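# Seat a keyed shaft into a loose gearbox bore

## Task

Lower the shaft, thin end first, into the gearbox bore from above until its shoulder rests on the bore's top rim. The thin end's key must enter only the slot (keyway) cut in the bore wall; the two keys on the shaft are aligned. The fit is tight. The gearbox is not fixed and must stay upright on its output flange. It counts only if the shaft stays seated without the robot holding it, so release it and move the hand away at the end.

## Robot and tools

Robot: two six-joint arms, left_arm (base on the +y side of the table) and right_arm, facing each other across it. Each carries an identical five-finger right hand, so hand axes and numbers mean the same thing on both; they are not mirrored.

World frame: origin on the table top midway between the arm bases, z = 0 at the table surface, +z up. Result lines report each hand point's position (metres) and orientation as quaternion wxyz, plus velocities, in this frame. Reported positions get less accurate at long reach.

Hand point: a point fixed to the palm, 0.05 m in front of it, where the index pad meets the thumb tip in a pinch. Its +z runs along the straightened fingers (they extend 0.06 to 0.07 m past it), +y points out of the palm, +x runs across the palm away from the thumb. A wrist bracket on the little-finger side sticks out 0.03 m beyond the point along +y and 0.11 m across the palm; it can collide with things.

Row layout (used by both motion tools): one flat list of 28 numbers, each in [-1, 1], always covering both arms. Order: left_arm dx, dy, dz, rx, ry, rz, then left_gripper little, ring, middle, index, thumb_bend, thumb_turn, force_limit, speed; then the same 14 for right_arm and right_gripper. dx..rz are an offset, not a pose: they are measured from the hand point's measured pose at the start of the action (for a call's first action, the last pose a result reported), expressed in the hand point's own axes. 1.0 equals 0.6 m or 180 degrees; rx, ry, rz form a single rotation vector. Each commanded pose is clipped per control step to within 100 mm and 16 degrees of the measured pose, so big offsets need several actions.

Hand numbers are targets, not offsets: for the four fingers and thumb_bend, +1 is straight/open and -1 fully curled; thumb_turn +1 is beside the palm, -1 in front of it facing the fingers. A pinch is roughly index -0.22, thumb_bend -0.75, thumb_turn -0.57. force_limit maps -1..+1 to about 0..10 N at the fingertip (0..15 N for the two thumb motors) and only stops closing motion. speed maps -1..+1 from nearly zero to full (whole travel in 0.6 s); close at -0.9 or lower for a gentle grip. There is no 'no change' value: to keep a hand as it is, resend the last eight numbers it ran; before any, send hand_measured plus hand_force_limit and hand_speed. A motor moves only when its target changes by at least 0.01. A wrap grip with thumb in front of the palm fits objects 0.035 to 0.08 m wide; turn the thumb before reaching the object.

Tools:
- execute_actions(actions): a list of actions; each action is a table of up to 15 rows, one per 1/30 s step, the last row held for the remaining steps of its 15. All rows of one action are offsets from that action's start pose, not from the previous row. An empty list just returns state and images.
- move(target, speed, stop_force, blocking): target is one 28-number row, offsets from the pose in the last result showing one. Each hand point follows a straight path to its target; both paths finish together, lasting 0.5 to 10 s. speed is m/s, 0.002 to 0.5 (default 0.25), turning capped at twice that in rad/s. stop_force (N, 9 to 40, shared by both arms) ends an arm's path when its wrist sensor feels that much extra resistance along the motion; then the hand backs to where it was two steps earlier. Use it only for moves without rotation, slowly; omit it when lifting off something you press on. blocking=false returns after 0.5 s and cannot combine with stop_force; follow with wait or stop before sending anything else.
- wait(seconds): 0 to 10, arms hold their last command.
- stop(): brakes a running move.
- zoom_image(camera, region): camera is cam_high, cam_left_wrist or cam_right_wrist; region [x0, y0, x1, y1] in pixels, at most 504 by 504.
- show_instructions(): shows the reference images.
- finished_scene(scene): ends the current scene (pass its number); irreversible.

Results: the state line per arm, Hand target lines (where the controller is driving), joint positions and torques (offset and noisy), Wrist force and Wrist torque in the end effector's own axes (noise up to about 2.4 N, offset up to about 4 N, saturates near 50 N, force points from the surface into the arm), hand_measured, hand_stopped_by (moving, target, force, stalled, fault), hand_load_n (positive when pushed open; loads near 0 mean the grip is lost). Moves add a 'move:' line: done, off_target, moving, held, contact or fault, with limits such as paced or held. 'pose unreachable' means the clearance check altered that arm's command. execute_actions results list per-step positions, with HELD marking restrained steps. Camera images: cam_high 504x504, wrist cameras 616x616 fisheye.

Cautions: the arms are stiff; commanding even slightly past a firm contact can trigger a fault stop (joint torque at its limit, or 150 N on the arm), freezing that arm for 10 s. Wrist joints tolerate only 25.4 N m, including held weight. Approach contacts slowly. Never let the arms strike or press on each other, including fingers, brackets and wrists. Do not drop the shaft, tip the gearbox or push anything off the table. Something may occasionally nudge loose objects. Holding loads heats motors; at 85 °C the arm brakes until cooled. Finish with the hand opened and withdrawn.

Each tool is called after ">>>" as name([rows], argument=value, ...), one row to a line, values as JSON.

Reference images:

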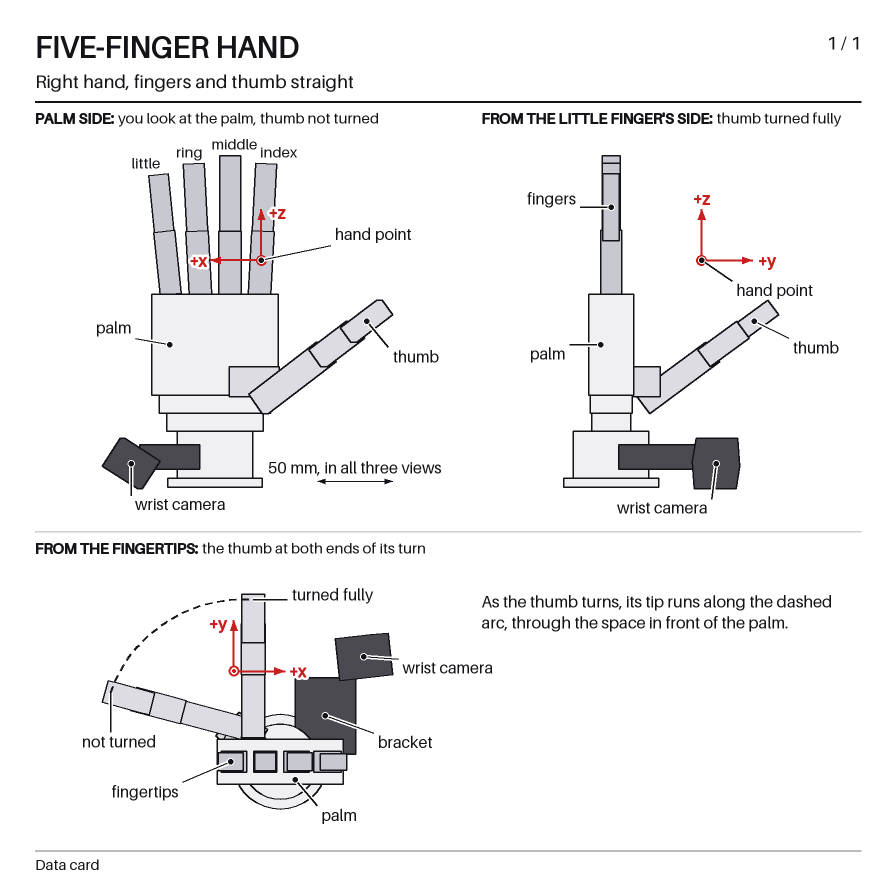

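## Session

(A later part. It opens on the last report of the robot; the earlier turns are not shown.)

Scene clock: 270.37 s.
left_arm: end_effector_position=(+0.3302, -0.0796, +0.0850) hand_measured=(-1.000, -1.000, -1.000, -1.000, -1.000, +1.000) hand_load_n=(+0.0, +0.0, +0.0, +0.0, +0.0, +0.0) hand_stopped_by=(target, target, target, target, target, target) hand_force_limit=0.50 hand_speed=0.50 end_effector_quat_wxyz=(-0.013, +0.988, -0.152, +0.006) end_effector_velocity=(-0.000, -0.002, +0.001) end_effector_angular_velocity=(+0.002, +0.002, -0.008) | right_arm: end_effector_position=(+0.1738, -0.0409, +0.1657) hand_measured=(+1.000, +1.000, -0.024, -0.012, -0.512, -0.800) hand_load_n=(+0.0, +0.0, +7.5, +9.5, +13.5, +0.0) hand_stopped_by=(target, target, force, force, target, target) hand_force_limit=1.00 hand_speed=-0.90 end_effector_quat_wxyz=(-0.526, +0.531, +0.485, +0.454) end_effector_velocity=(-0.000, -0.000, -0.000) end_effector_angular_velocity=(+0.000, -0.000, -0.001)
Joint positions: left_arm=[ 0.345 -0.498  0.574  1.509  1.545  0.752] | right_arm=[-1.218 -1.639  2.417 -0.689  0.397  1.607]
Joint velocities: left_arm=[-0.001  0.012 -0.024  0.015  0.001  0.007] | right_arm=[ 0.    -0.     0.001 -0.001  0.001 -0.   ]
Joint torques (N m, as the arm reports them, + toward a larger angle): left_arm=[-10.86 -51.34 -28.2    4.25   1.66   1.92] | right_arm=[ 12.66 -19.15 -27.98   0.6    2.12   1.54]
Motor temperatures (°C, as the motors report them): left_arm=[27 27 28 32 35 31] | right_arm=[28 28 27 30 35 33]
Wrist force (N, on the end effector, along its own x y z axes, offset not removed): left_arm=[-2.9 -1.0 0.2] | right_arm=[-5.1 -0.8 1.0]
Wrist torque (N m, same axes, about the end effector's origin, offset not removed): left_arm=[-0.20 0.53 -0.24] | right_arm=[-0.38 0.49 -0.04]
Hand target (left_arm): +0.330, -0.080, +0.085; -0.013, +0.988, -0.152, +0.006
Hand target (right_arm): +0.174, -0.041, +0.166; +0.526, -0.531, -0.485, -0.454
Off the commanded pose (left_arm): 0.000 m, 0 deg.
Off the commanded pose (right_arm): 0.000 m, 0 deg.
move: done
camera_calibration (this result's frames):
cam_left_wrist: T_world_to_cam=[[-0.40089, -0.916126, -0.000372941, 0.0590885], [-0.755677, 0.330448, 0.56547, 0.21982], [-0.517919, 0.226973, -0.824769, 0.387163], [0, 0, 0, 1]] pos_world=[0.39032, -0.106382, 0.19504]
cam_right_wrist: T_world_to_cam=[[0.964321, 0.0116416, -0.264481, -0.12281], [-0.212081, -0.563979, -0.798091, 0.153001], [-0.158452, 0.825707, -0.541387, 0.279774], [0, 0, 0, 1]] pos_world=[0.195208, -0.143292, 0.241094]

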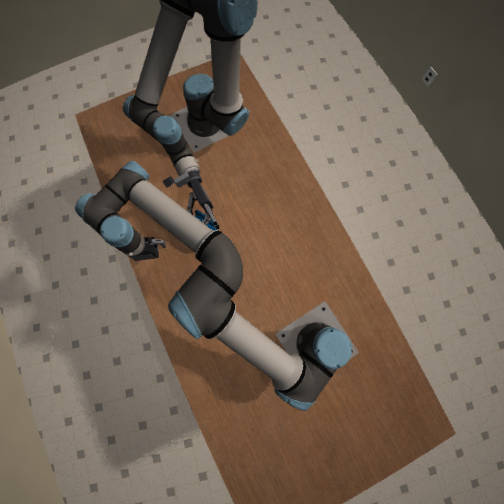

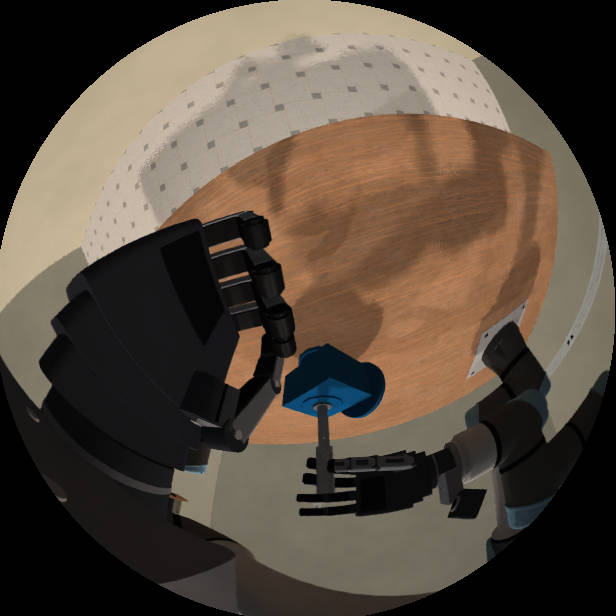

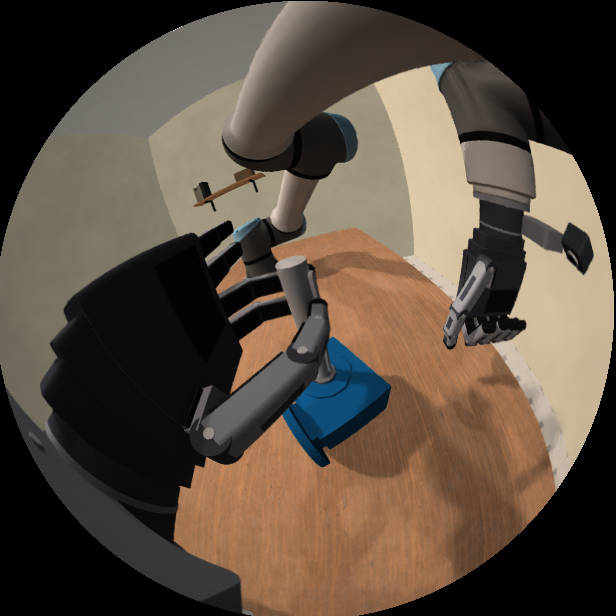

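>>> move(target=[0,0,0,0,0,0,-1,-1,-1,-1,-1,1,0.5,0.5,0.0005,-0.0009,0,-0.014,0.0017,0.0004,1,1,-0.5,-0.5,-0.52,-0.8,1,-0.9], speed=0.02)

>>> move(target=[0,0,0,0,0,0,-1,-1,-1,-1,-1,1,0.5,0.5,-0.0497,0.0059,0.0016,0,0,0,1,1,-0.5,-0.5,-0.52,-0.8,1,-0.9], speed=0.003, stop_force=9)

>>> zoom_image(camera="cam_left_wrist", region=[300,395,346,450])

Scene clock: 272.07 s.
left_arm: end_effector_position=(+0.3302, -0.0796, +0.0850) hand_measured=(-1.000, -1.000, -1.000, -1.000, -1.000, +1.000) hand_load_n=(+0.0, +0.0, +0.0, +0.0, +0.0, +0.0) hand_stopped_by=(target, target, target, target, target, target) hand_force_limit=0.50 hand_speed=0.50 end_effector_quat_wxyz=(-0.013, +0.988, -0.152, +0.006) end_effector_velocity=(-0.000, -0.000, +0.001) end_effector_angular_velocity=(+0.000, -0.001, -0.001) | right_arm: end_effector_position=(+0.1733, -0.0409, +0.1660) hand_measured=(+1.000, +1.000, -0.024, -0.012, -0.512, -0.800) hand_load_n=(+0.0, +0.0, +7.5, +9.5, +14.0, -0.5) hand_stopped_by=(target, target, force, force, target, target) hand_force_limit=1.00 hand_speed=-0.90 end_effector_quat_wxyz=(-0.516, +0.541, +0.474, +0.465) end_effector_velocity=(+0.000, +0.000, +0.000) end_effector_angular_velocity=(+0.001, -0.001, -0.006)
Joint positions: left_arm=[ 0.345 -0.498  0.574  1.509  1.546  0.752] | right_arm=[-1.188 -1.657  2.432 -0.699  0.47   1.621]
Joint velocities: left_arm=[-0.001 -0.001 -0.     0.001 -0.001 -0.   ] | right_arm=[ 0.004 -0.002  0.002 -0.003  0.009  0.002]
Joint torques (N m, as the arm reports them, + toward a larger angle): left_arm=[ -3.33 -63.52  -9.93   0.36  -1.97  -1.58] | right_arm=[ 12.78 -18.52  -6.42  -2.17   2.21   1.64]
Motor temperatures (°C, as the motors report them): left_arm=[27 27 28 32 35 31] | right_arm=[28 28 27 30 35 33]
Wrist force (N, on the end effector, along its own x y z axes, offset not removed): left_arm=[-4.6 -2.9 3.1] | right_arm=[-2.1 -0.4 0.4]
Wrist torque (N m, same axes, about the end effector's origin, offset not removed): left_arm=[-0.40 0.43 -0.36] | right_arm=[-0.34 0.09 0.08]
Hand target (left_arm): +0.330, -0.080, +0.085; -0.013, +0.988, -0.152, +0.006
Hand target (right_arm): +0.173, -0.041, +0.166; +0.516, -0.541, -0.473, -0.465
Off the commanded pose (left_arm): 0.000 m, 0 deg.
Off the commanded pose (right_arm): 0.000 m, 0 deg.
move: done
camera_calibration (this result's frames):
cam_left_wrist: T_world_to_cam=[[-0.400925, -0.916111, -0.000364601, 0.0590781], [-0.755656, 0.330479, 0.56548, 0.219802], [-0.517922, 0.226991, -0.824762, 0.387158], [0, 0, 0, 1]] pos_world=[0.390298, -0.106399, 0.19504]
cam_right_wrist: T_world_to_cam=[[0.963976, -0.0306568, -0.264215, -0.123955], [-0.236404, -0.55403, -0.798226, 0.157814], [-0.121912, 0.831932, -0.541319, 0.273789], [0, 0, 0, 1]] pos_world=[0.190176, -0.14414, 0.241428]

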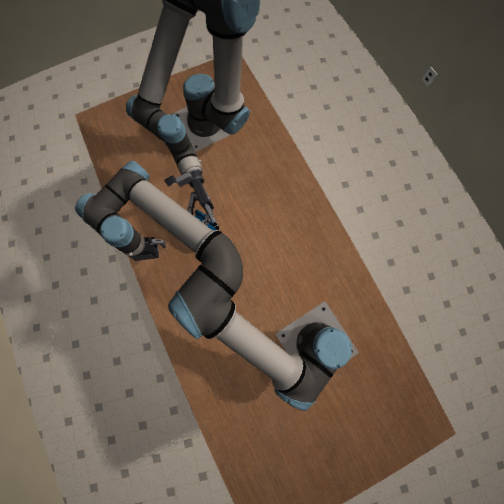

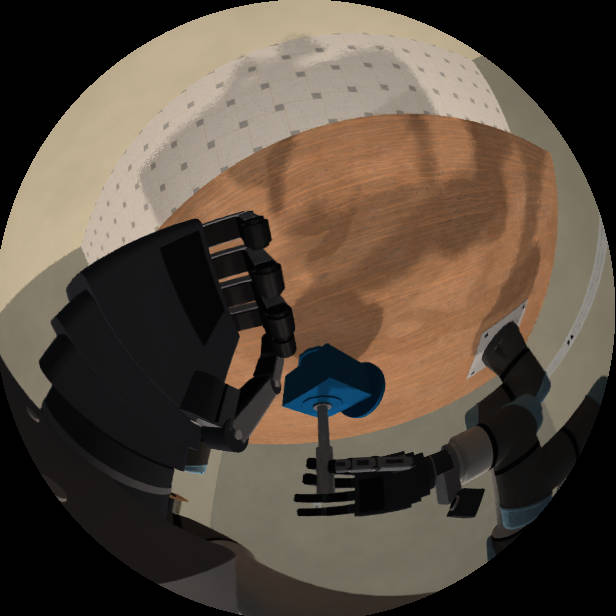

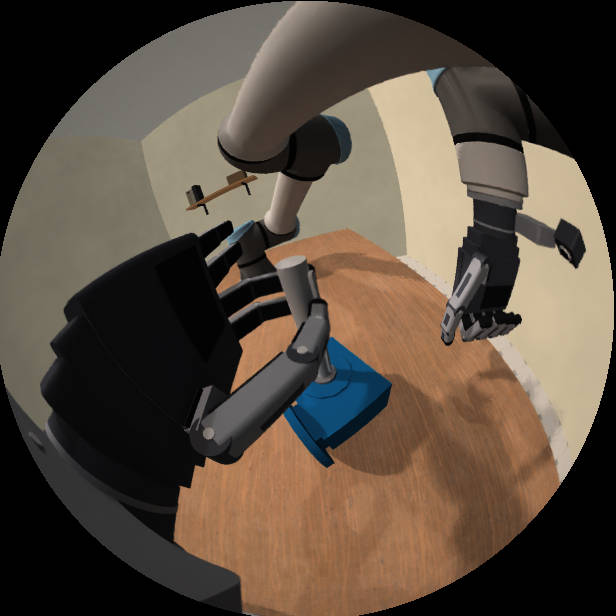

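Scene clock: 273.10 s.
left_arm: end_effector_position=(+0.3302, -0.0796, +0.0850) hand_measured=(-1.000, -1.000, -1.000, -1.000, -1.000, +1.000) hand_load_n=(+0.0, +0.0, +0.0, +0.0, +0.0, +0.0) hand_stopped_by=(target, target, target, target, target, target) hand_force_limit=0.50 hand_speed=0.50 end_effector_quat_wxyz=(-0.013, +0.988, -0.152, +0.006) end_effector_velocity=(-0.001, -0.000, +0.001) end_effector_angular_velocity=(-0.002, -0.000, -0.002) | right_arm: end_effector_position=(+0.1731, -0.0409, +0.1638) hand_measured=(+1.000, +1.000, -0.024, -0.012, -0.512, -0.800) hand_load_n=(+0.0, +0.0, +8.5, +9.5, +12.5, -3.5) hand_stopped_by=(target, target, force, force, target, target) hand_force_limit=1.00 hand_speed=-0.90 end_effector_quat_wxyz=(-0.516, +0.541, +0.474, +0.465) end_effector_velocity=(+0.000, -0.000, +0.001) end_effector_angular_velocity=(-0.000, +0.001, -0.000)
Joint positions: left_arm=[ 0.345 -0.498  0.574  1.509  1.545  0.752] | right_arm=[-1.188 -1.652  2.435 -0.707  0.47   1.621]
Joint velocities: left_arm=[-0.001 -0.002  0.001 -0.001  0.     0.001] | right_arm=[-0.    -0.003 -0.002  0.006 -0.     0.   ]
Joint torques (N m, as the arm reports them, + toward a larger angle): left_arm=[ -4.04 -61.33 -13.08   0.78  -0.98  -1.31] | right_arm=[-10.25 -13.86 -22.26   2.53  -2.36  -0.32]
Motor temperatures (°C, as the motors report them): left_arm=[27 27 28 32 35 31] | right_arm=[28 28 27 30 35 33]
Wrist force (N, on the end effector, along its own x y z axes, offset not removed): left_arm=[-2.5 2.0 0.5] | right_arm=[6.6 -2.2 1.6]
Wrist torque (N m, same axes, about the end effector's origin, offset not removed): left_arm=[0.25 0.39 -0.02] | right_arm=[-0.43 0.61 0.03]
Hand target (left_arm): +0.330, -0.080, +0.085; -0.013, +0.988, -0.152, +0.006
Hand target (right_arm): +0.173, -0.041, +0.164; +0.516, -0.541, -0.474, -0.465
Off the commanded pose (left_arm): 0.000 m, 0 deg.
Off the commanded pose (right_arm): 0.028 m, 0 deg.
move: contact (right_arm)
camera_calibration (this result's frames):
cam_left_wrist: T_world_to_cam=[[-0.400923, -0.916112, -0.000369676, 0.0590796], [-0.755661, 0.330476, 0.565475, 0.219805], [-0.517916, 0.226991, -0.824766, 0.387156], [0, 0, 0, 1]] pos_world=[0.390299, -0.106398, 0.19504]
cam_right_wrist: T_world_to_cam=[[0.963916, -0.0305211, -0.264452, -0.124315], [-0.236503, -0.554189, -0.798085, 0.156028], [-0.122198, 0.831831, -0.54141, 0.272666], [0, 0, 0, 1]] pos_world=[0.19005, -0.144137, 0.239272]

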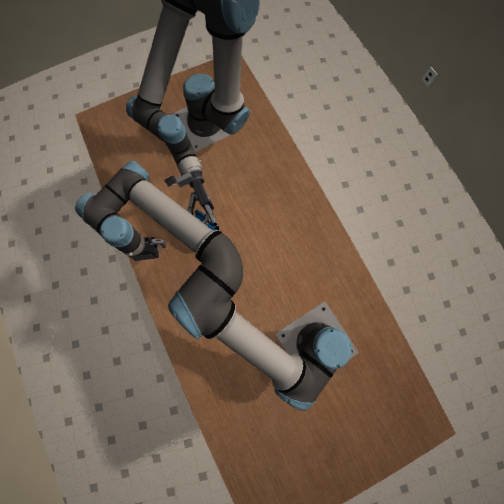

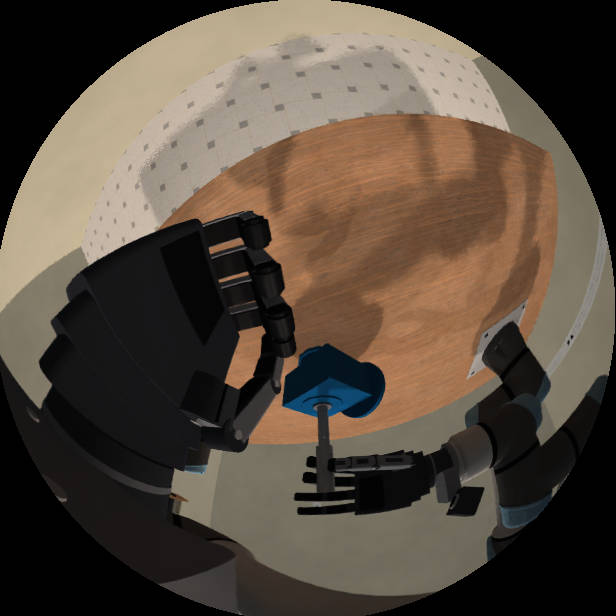

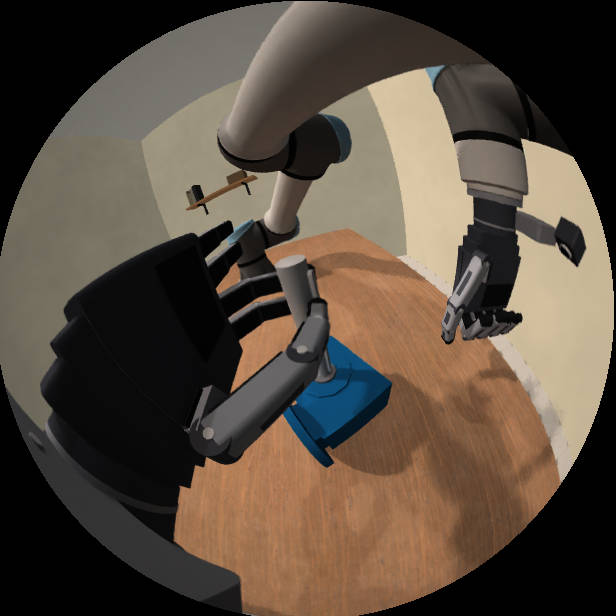

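Region (300, 395, 346, 450) of cam_left_wrist's 616x616 image, scaled by 9.164, with more detail than that image has; it fills the left 422 columns of this view, and the rest is white.

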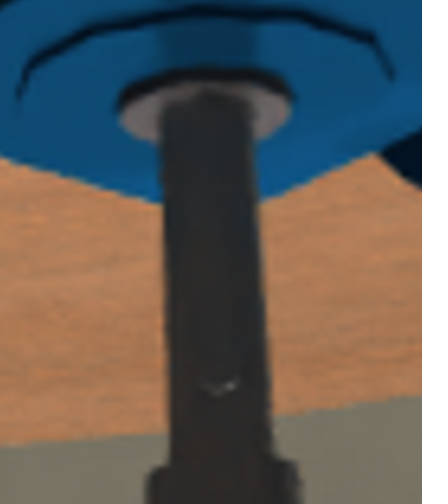

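>>> move(target=[0,0,0,0,0,0,-1,-1,-1,-1,-1,1,0.5,0.5,-0.0008,0.0022,0,0,0,0.004,1,1,-0.5,-0.5,-0.52,-0.8,1,-0.9], speed=0.004)

Scene clock: 275.07 s.
left_arm: end_effector_position=(+0.3302, -0.0796, +0.0850) hand_measured=(-1.000, -1.000, -1.000, -1.000, -1.000, +1.000) hand_load_n=(+0.0, +0.0, +0.0, +0.0, +0.0, +0.0) hand_stopped_by=(target, target, target, target, target, target) hand_force_limit=0.50 hand_speed=0.50 end_effector_quat_wxyz=(-0.013, +0.988, -0.152, +0.006) end_effector_velocity=(-0.000, +0.000, +0.002) end_effector_angular_velocity=(-0.001, -0.001, -0.001) | right_arm: end_effector_position=(+0.1744, -0.0410, +0.1632) hand_measured=(+1.000, +1.000, -0.024, -0.012, -0.512, -0.800) hand_load_n=(+0.0, +0.0, +9.5, +10.5, +10.0, -5.0) hand_stopped_by=(target, target, force, force, target, target) hand_force_limit=1.00 hand_speed=-0.90 end_effector_quat_wxyz=(-0.519, +0.544, +0.470, +0.462) end_effector_velocity=(+0.000, +0.000, +0.000) end_effector_angular_velocity=(+0.000, +0.001, +0.001)
Joint positions: left_arm=[ 0.345 -0.498  0.574  1.509  1.545  0.752] | right_arm=[-1.192 -1.649  2.432 -0.706  0.467  1.633]
Joint velocities: left_arm=[-0.    -0.003  0.001  0.     0.     0.001] | right_arm=[-0.001 -0.    -0.001  0.001 -0.001  0.001]
Joint torques (N m, as the arm reports them, + toward a larger angle): left_arm=[ -3.48 -61.35 -13.52   0.77  -1.    -1.36] | right_arm=[-17.55   4.21 -21.64   2.67  -1.42   2.48]
Motor temperatures (°C, as the motors report them): left_arm=[27 27 28 32 35 31] | right_arm=[28 28 27 30 35 33]
Wrist force (N, on the end effector, along its own x y z axes, offset not removed): left_arm=[-5.9 1.5 -3.3] | right_arm=[10.8 -7.0 1.4]
Wrist torque (N m, same axes, about the end effector's origin, offset not removed): left_arm=[0.55 0.99 -0.34] | right_arm=[-0.38 0.46 -0.06]
Hand target (left_arm): +0.330, -0.080, +0.085; -0.013, +0.988, -0.152, +0.006
Hand target (right_arm): +0.174, -0.041, +0.163; +0.519, -0.544, -0.470, -0.462
Off the commanded pose (left_arm): 0.000 m, 0 deg.
Off the commanded pose (right_arm): 0.000 m, 0 deg.
move: done
camera_calibration (this result's frames):
cam_left_wrist: T_world_to_cam=[[-0.400923, -0.916112, -0.000369469, 0.0590796], [-0.755661, 0.330476, 0.565475, 0.219805], [-0.517916, 0.226991, -0.824765, 0.387156], [0, 0, 0, 1]] pos_world=[0.390299, -0.106398, 0.19504]
cam_right_wrist: T_world_to_cam=[[0.960525, -0.0308904, -0.276475, -0.123144], [-0.246694, -0.553943, -0.795166, 0.157109], [-0.128588, 0.831981, -0.539696, 0.273355], [0, 0, 0, 1]] pos_world=[0.192191, -0.1442, 0.23841]

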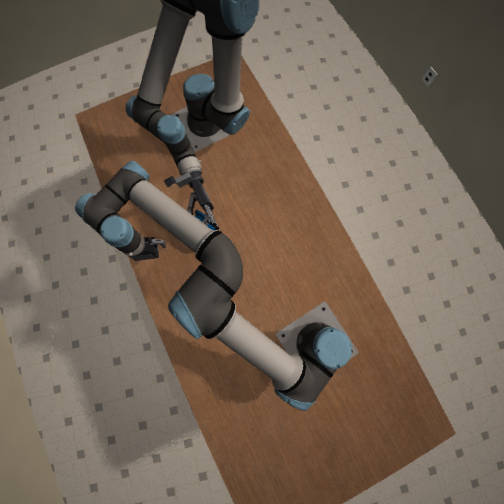

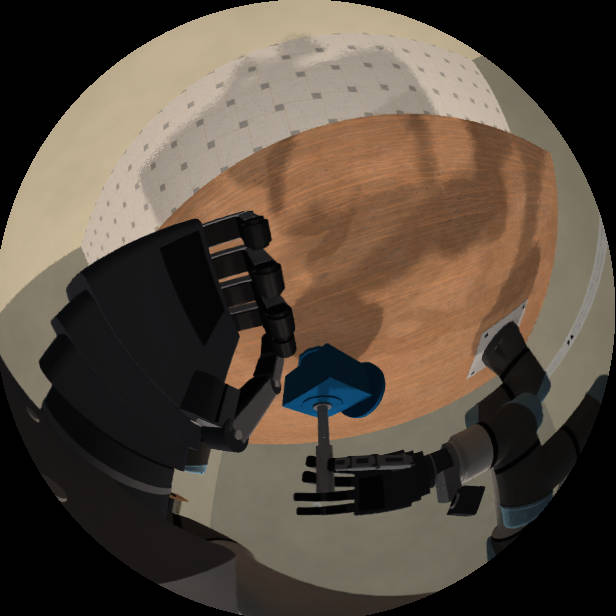

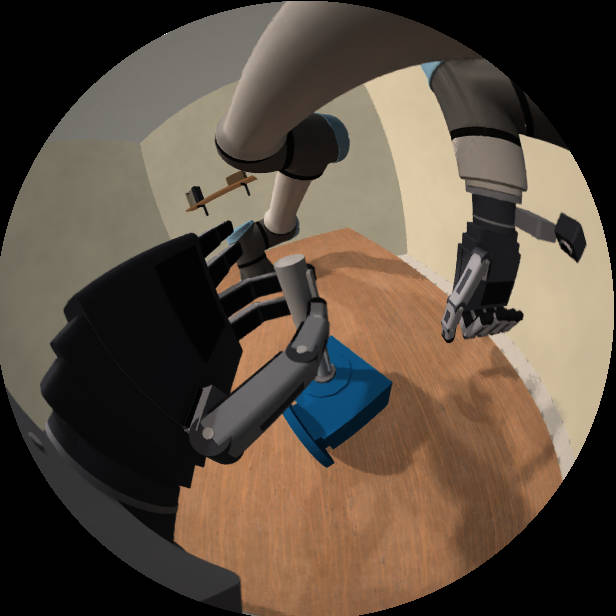

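>>> move(target=[0,0,0,0,0,0,-1,-1,-1,-1,-1,1,0.5,0.5,0.0004,-0.0045,0.001,0,-0.002,-0.009,1,1,-0.5,-0.5,-0.52,-0.8,1,-0.9], speed=0.008)

>>> move(target=[0,0,0,0,0,0,-1,-1,-1,-1,-1,1,0.5,0.5,-0.0497,0.0051,0.0019,0,0,0,1,1,-0.5,-0.5,-0.52,-0.8,1,-0.9], speed=0.003, stop_force=9)

Scene clock: 277.23 s.
left_arm: end_effector_position=(+0.3302, -0.0796, +0.0850) hand_measured=(-1.000, -1.000, -1.000, -1.000, -1.000, +1.000) hand_load_n=(+0.0, +0.0, +0.0, +0.0, +0.0, +0.0) hand_stopped_by=(target, target, target, target, target, target) hand_force_limit=0.50 hand_speed=0.50 end_effector_quat_wxyz=(-0.013, +0.988, -0.152, +0.006) end_effector_velocity=(-0.001, -0.000, +0.000) end_effector_angular_velocity=(-0.001, +0.000, -0.002) | right_arm: end_effector_position=(+0.1717, -0.0403, +0.1638) hand_measured=(+1.000, +1.000, -0.024, -0.012, -0.512, -0.800) hand_load_n=(+0.0, +0.0, +7.0, +9.0, +12.5, -3.5) hand_stopped_by=(target, target, force, force, target, target) hand_force_limit=1.00 hand_speed=-0.90 end_effector_quat_wxyz=(-0.511, +0.539, +0.479, +0.468) end_effector_velocity=(-0.000, -0.000, -0.000) end_effector_angular_velocity=(-0.001, -0.002, -0.000)
Joint positions: left_arm=[ 0.345 -0.498  0.574  1.509  1.545  0.752] | right_arm=[-1.182 -1.651  2.432 -0.692  0.476  1.595]
Joint velocities: left_arm=[-0.001 -0.001  0.001 -0.001  0.001  0.001] | right_arm=[ 0.    -0.    -0.     0.002  0.001 -0.003]
Joint torques (N m, as the arm reports them, + toward a larger angle): left_arm=[ -3.45 -60.96 -13.59   0.71  -0.88  -1.33] | right_arm=[ 13.54 -18.63 -11.35   0.5    1.98  -1.48]
Motor temperatures (°C, as the motors report them): left_arm=[27 27 28 32 35 31] | right_arm=[28 28 27 30 35 33]
Wrist force (N, on the end effector, along its own x y z axes, offset not removed): left_arm=[-3.5 0.1 -1.7] | right_arm=[-1.4 -0.9 -1.0]
Wrist torque (N m, same axes, about the end effector's origin, offset not removed): left_arm=[0.32 0.39 -0.04] | right_arm=[-0.45 -0.11 0.06]
Hand target (left_arm): +0.330, -0.080, +0.085; -0.013, +0.988, -0.152, +0.006
Hand target (right_arm): +0.172, -0.040, +0.164; +0.511, -0.539, -0.480, -0.468
Off the commanded pose (left_arm): 0.000 m, 0 deg.
Off the commanded pose (right_arm): 0.000 m, 0 deg.
move: done
camera_calibration (this result's frames):
cam_left_wrist: T_world_to_cam=[[-0.400923, -0.916112, -0.000369524, 0.0590796], [-0.755661, 0.330476, 0.565475, 0.219805], [-0.517916, 0.226991, -0.824766, 0.387156], [0, 0, 0, 1]] pos_world=[0.390299, -0.106398, 0.19504]
cam_right_wrist: T_world_to_cam=[[0.967936, -0.0309138, -0.249286, -0.12618], [-0.223411, -0.559611, -0.798074, 0.153524], [-0.114832, 0.828178, -0.548575, 0.271712], [0, 0, 0, 1]] pos_world=[0.187634, -0.143013, 0.240123]

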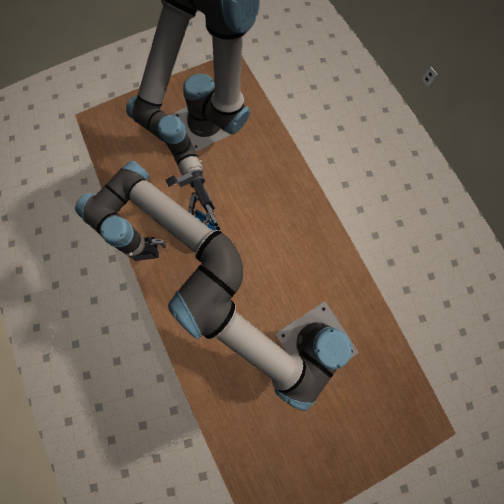

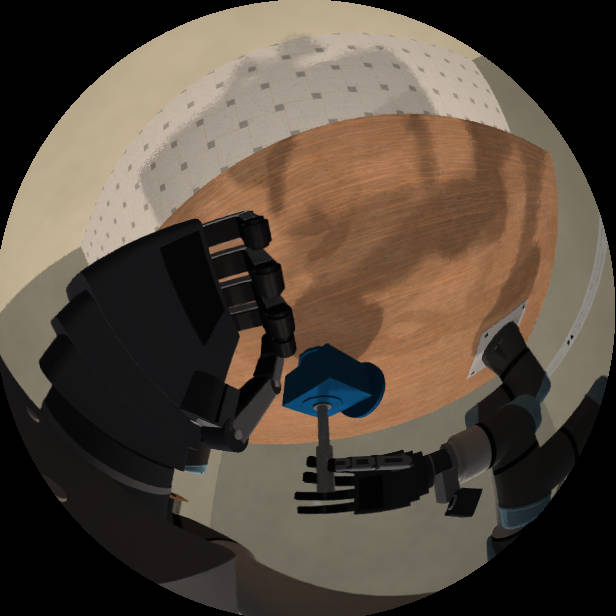

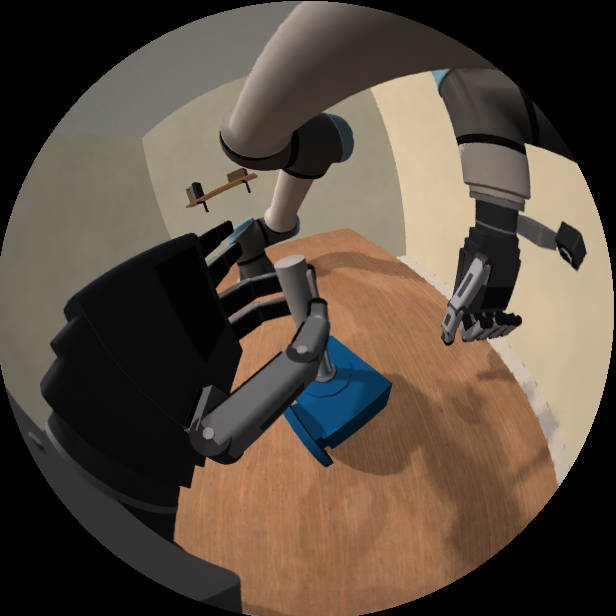

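Scene clock: 278.37 s.
left_arm: end_effector_position=(+0.3302, -0.0796, +0.0850) hand_measured=(-1.000, -1.000, -1.000, -1.000, -1.000, +1.000) hand_load_n=(+0.0, +0.0, +0.0, +0.0, +0.0, +0.0) hand_stopped_by=(target, target, target, target, target, target) hand_force_limit=0.50 hand_speed=0.50 end_effector_quat_wxyz=(-0.013, +0.988, -0.152, +0.006) end_effector_velocity=(+0.000, +0.000, -0.000) end_effector_angular_velocity=(+0.001, -0.001, +0.001) | right_arm: end_effector_position=(+0.1716, -0.0403, +0.1613) hand_measured=(+1.000, +1.000, -0.024, -0.012, -0.512, -0.800) hand_load_n=(+0.0, +0.0, +8.5, +9.5, +11.0, -5.0) hand_stopped_by=(target, target, force, force, target, target) hand_force_limit=1.00 hand_speed=-0.90 end_effector_quat_wxyz=(-0.511, +0.539, +0.479, +0.467) end_effector_velocity=(-0.001, -0.000, +0.000) end_effector_angular_velocity=(-0.001, +0.002, -0.000)
Joint positions: left_arm=[ 0.345 -0.498  0.574  1.509  1.545  0.752] | right_arm=[-1.182 -1.645  2.435 -0.702  0.476  1.595]
Joint velocities: left_arm=[-0.    -0.     0.001 -0.001 -0.001 -0.001] | right_arm=[ 0.    -0.003 -0.     0.006  0.    -0.   ]
Joint torques (N m, as the arm reports them, + toward a larger angle): left_arm=[ -3.66 -61.48 -13.31   0.81  -0.86  -1.2 ] | right_arm=[  6.05 -13.89 -21.73   3.09  -1.56   2.31]
Motor temperatures (°C, as the motors report them): left_arm=[27 27 28 32 35 31] | right_arm=[28 28 27 30 35 33]
Wrist force (N, on the end effector, along its own x y z axes, offset not removed): left_arm=[-5.0 3.8 3.5] | right_arm=[11.6 -4.0 0.8]
Wrist torque (N m, same axes, about the end effector's origin, offset not removed): left_arm=[0.52 0.43 -0.03] | right_arm=[-0.53 0.14 0.00]
Hand target (left_arm): +0.330, -0.080, +0.085; -0.013, +0.988, -0.152, +0.006
Hand target (right_arm): +0.172, -0.040, +0.162; +0.511, -0.539, -0.479, -0.468
Off the commanded pose (left_arm): 0.000 m, 0 deg.
Off the commanded pose (right_arm): 0.028 m, 0 deg.
move: contact (right_arm)
camera_calibration (this result's frames):
cam_left_wrist: T_world_to_cam=[[-0.400923, -0.916112, -0.000369796, 0.0590797], [-0.755661, 0.330476, 0.565475, 0.219805], [-0.517916, 0.226991, -0.824765, 0.387156], [0, 0, 0, 1]] pos_world=[0.390299, -0.106398, 0.19504]
cam_right_wrist: T_world_to_cam=[[0.967881, -0.0309457, -0.249497, -0.126666], [-0.223589, -0.559719, -0.797949, 0.151531], [-0.114955, 0.828104, -0.548661, 0.270418], [0, 0, 0, 1]] pos_world=[0.187564, -0.143039, 0.237679]

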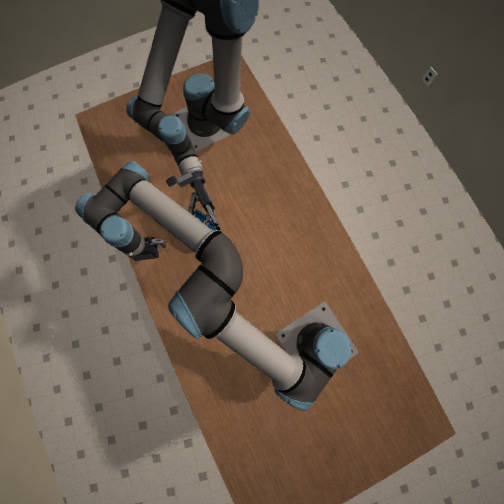

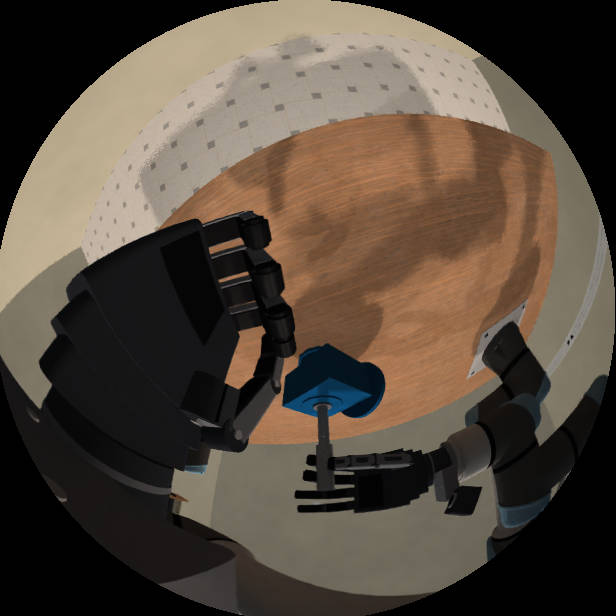

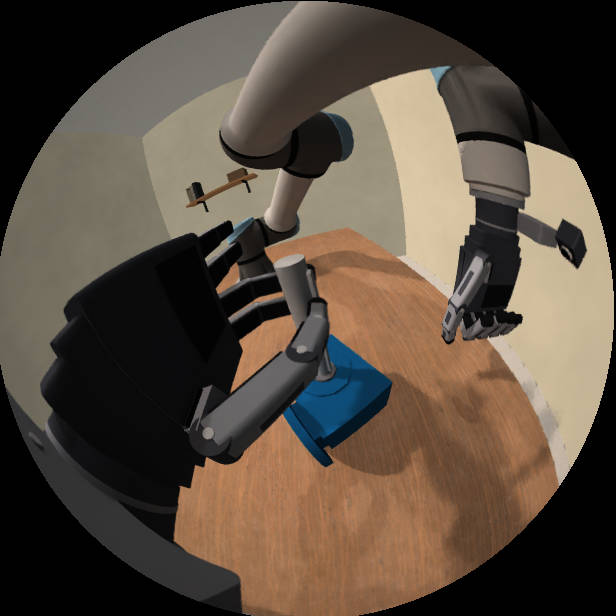

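Progress of 2.5 mm. More in the same direction.

>>> move(target=[0,0,0,0,0,0,-1,-1,-1,-1,-1,1,0.5,0.5,0.0005,-0.0028,0,0,0,-0.005,1,1,-0.55,-0.55,-0.52,-0.8,1,-0.9], speed=0.008)

>>> move(target=[0,0,0,0,0,0,-1,-1,-1,-1,-1,1,0.5,0.5,-0.0498,0.0043,0.0019,0,0,0,1,1,-0.55,-0.55,-0.52,-0.8,1,-0.9], speed=0.004, stop_force=9)

Scene clock: 279.67 s.
left_arm: end_effector_position=(+0.3302, -0.0796, +0.0850) hand_measured=(-1.000, -1.000, -1.000, -1.000, -1.000, +1.000) hand_load_n=(+0.0, +0.0, +0.0, +0.0, +0.0, +0.0) hand_stopped_by=(target, target, target, target, target, target) hand_force_limit=0.50 hand_speed=0.50 end_effector_quat_wxyz=(-0.013, +0.988, -0.152, +0.006) end_effector_velocity=(+0.000, +0.000, -0.001) end_effector_angular_velocity=(+0.002, -0.000, -0.001) | right_arm: end_effector_position=(+0.1700, -0.0403, +0.1618) hand_measured=(+1.000, +1.000, -0.028, -0.014, -0.512, -0.800) hand_load_n=(+0.0, +0.0, +8.0, +9.5, +14.0, -3.5) hand_stopped_by=(target, target, force, force, target, target) hand_force_limit=1.00 hand_speed=-0.90 end_effector_quat_wxyz=(-0.507, +0.535, +0.484, +0.471) end_effector_velocity=(-0.001, -0.000, -0.000) end_effector_angular_velocity=(-0.000, -0.002, +0.001)
Joint positions: left_arm=[ 0.345 -0.498  0.574  1.509  1.545  0.752] | right_arm=[-1.178 -1.647  2.439 -0.703  0.48   1.58 ]
Joint velocities: left_arm=[ 0.     0.001 -0.     0.001 -0.001  0.002] | right_arm=[ 0.    -0.001  0.001 -0.    -0.001 -0.002]
Joint torques (N m, as the arm reports them, + toward a larger angle): left_arm=[ -3.96 -61.2  -13.23   0.77  -0.92  -1.26] | right_arm=[ 13.53 -18.43  -5.22  -1.72   1.98  -1.45]
Motor temperatures (°C, as the motors report them): left_arm=[27 27 28 32 35 31] | right_arm=[28 28 27 30 35 33]
Wrist force (N, on the end effector, along its own x y z axes, offset not removed): left_arm=[-7.3 -1.1 2.1] | right_arm=[-3.0 0.7 3.3]
Wrist torque (N m, same axes, about the end effector's origin, offset not removed): left_arm=[-0.11 0.96 -0.45] | right_arm=[-0.37 0.23 -0.25]
Hand target (left_arm): +0.330, -0.080, +0.085; -0.013, +0.988, -0.152, +0.006
Hand target (right_arm): +0.170, -0.040, +0.162; +0.507, -0.535, -0.484, -0.471
Off the commanded pose (left_arm): 0.000 m, 0 deg.
Off the commanded pose (right_arm): 0.000 m, 0 deg.
move: done
camera_calibration (this result's frames):
cam_left_wrist: T_world_to_cam=[[-0.400923, -0.916111, -0.000369859, 0.0590798], [-0.755661, 0.330476, 0.565475, 0.219805], [-0.517916, 0.226992, -0.824765, 0.387156], [0, 0, 0, 1]] pos_world=[0.390299, -0.106398, 0.19504]
cam_right_wrist: T_world_to_cam=[[0.971654, -0.0303829, -0.234446, -0.12803], [-0.210828, -0.560038, -0.801192, 0.149895], [-0.106956, 0.82791, -0.550569, 0.269387], [0, 0, 0, 1]] pos_world=[0.184816, -0.142971, 0.238394]

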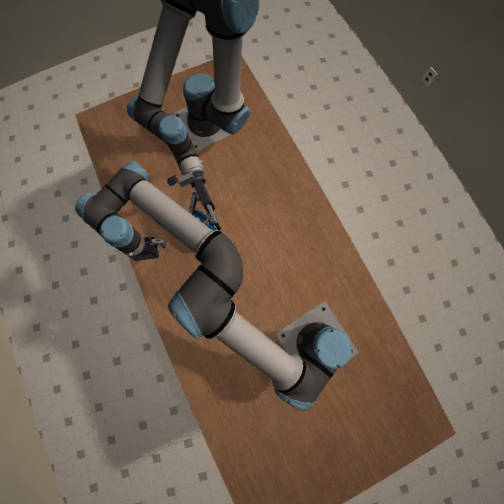

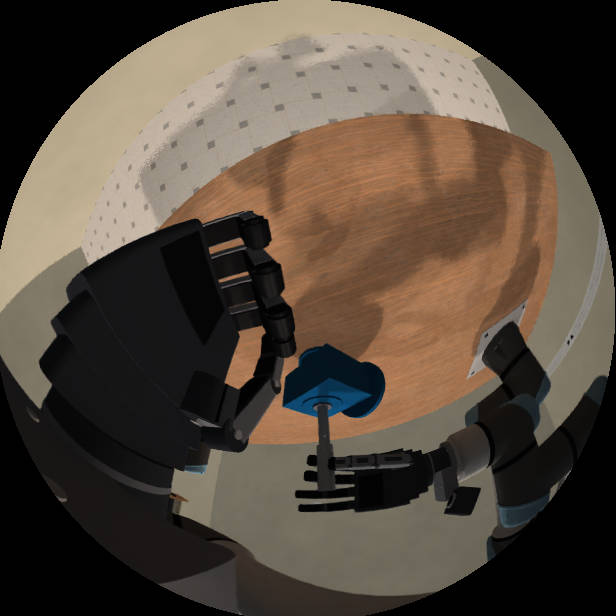

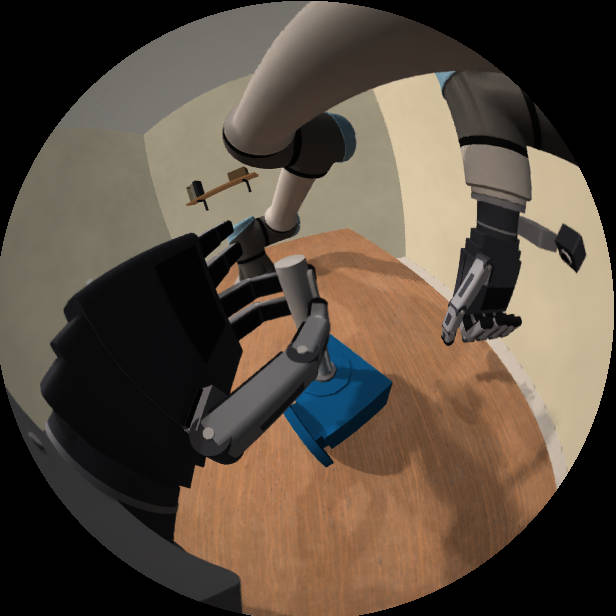

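Scene clock: 280.17 s.
left_arm: end_effector_position=(+0.3302, -0.0796, +0.0850) hand_measured=(-1.000, -1.000, -1.000, -1.000, -1.000, +1.000) hand_load_n=(+0.0, +0.0, +0.0, +0.0, +0.0, +0.0) hand_stopped_by=(target, target, target, target, target, target) hand_force_limit=0.50 hand_speed=0.50 end_effector_quat_wxyz=(-0.013, +0.988, -0.152, +0.006) end_effector_velocity=(-0.000, -0.000, -0.000) end_effector_angular_velocity=(-0.000, +0.001, -0.001) | right_arm: end_effector_position=(+0.1699, -0.0403, +0.1611) hand_measured=(+1.000, +1.000, -0.028, -0.014, -0.512, -0.800) hand_load_n=(+0.0, +0.0, +9.5, +10.0, +12.5, -5.5) hand_stopped_by=(target, target, force, force, target, target) hand_force_limit=1.00 hand_speed=-0.90 end_effector_quat_wxyz=(-0.507, +0.535, +0.484, +0.471) end_effector_velocity=(+0.000, +0.000, +0.002) end_effector_angular_velocity=(+0.000, -0.001, +0.000)
Joint positions: left_arm=[ 0.345 -0.498  0.574  1.509  1.545  0.752] | right_arm=[-1.178 -1.646  2.44  -0.706  0.48   1.58 ]
Joint velocities: left_arm=[-0.     0.     0.    -0.     0.001  0.001] | right_arm=[-0.    -0.003 -0.002  0.005 -0.001 -0.   ]
Joint torques (N m, as the arm reports them, + toward a larger angle): left_arm=[ -4.23 -60.83 -13.18   0.88  -0.85  -1.3 ] | right_arm=[ 12.07 -13.6  -20.75   3.24   1.04   0.16]
Motor temperatures (°C, as the motors report them): left_arm=[27 27 28 32 35 31] | right_arm=[28 28 27 30 35 33]
Wrist force (N, on the end effector, along its own x y z axes, offset not removed): left_arm=[-5.5 3.6 2.5] | right_arm=[11.6 1.9 5.3]
Wrist torque (N m, same axes, about the end effector's origin, offset not removed): left_arm=[0.54 0.73 -0.15] | right_arm=[-0.12 0.09 0.14]
Hand target (left_arm): +0.330, -0.080, +0.085; -0.013, +0.988, -0.152, +0.006
Hand target (right_arm): +0.170, -0.040, +0.161; +0.507, -0.535, -0.484, -0.472
Off the commanded pose (left_arm): 0.000 m, 0 deg.
Off the commanded pose (right_arm): 0.029 m, 0 deg.
move: contact (right_arm)
camera_calibration (this result's frames):
cam_left_wrist: T_world_to_cam=[[-0.400923, -0.916112, -0.000369711, 0.0590796], [-0.755661, 0.330476, 0.565475, 0.219805], [-0.517916, 0.226991, -0.824765, 0.387156], [0, 0, 0, 1]] pos_world=[0.390299, -0.106398, 0.19504]
cam_right_wrist: T_world_to_cam=[[0.971651, -0.0303935, -0.234457, -0.128101], [-0.210838, -0.560074, -0.801164, 0.149345], [-0.106963, 0.827885, -0.550605, 0.269065], [0, 0, 0, 1]] pos_world=[0.184737, -0.143004, 0.237764]

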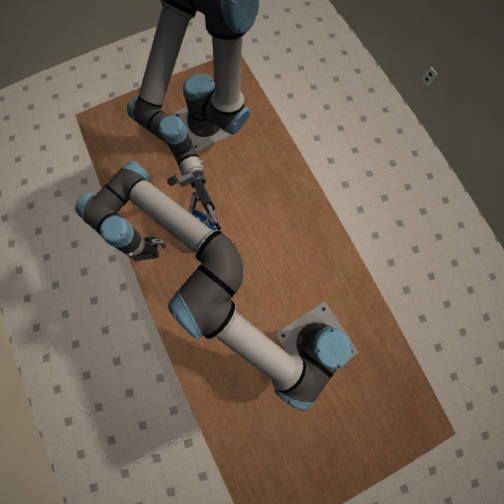

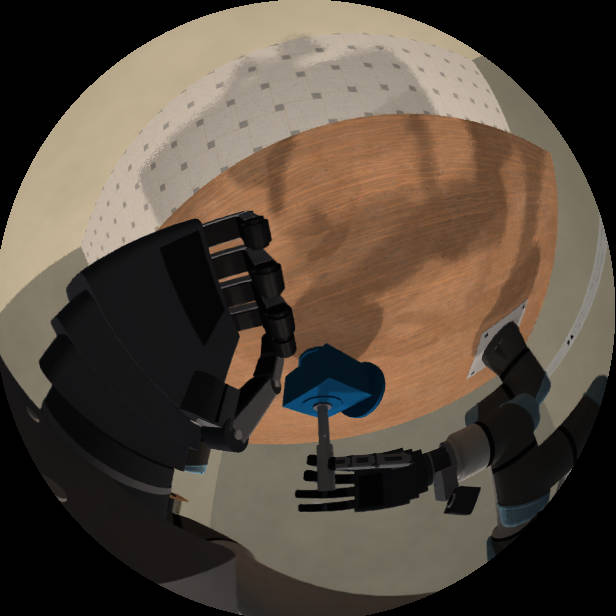

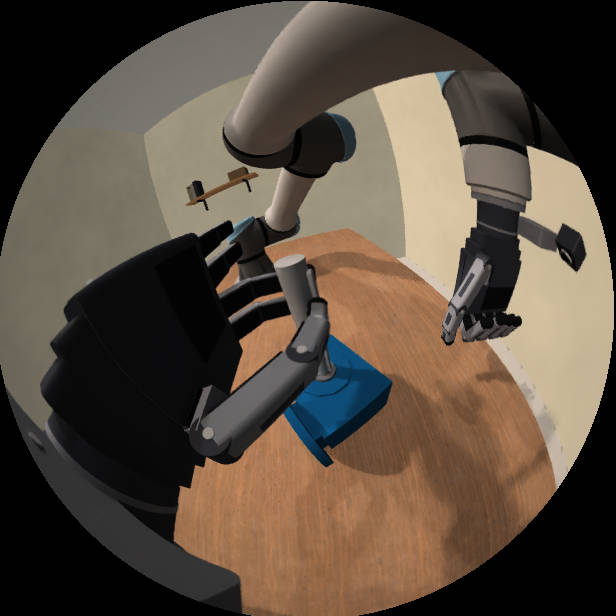

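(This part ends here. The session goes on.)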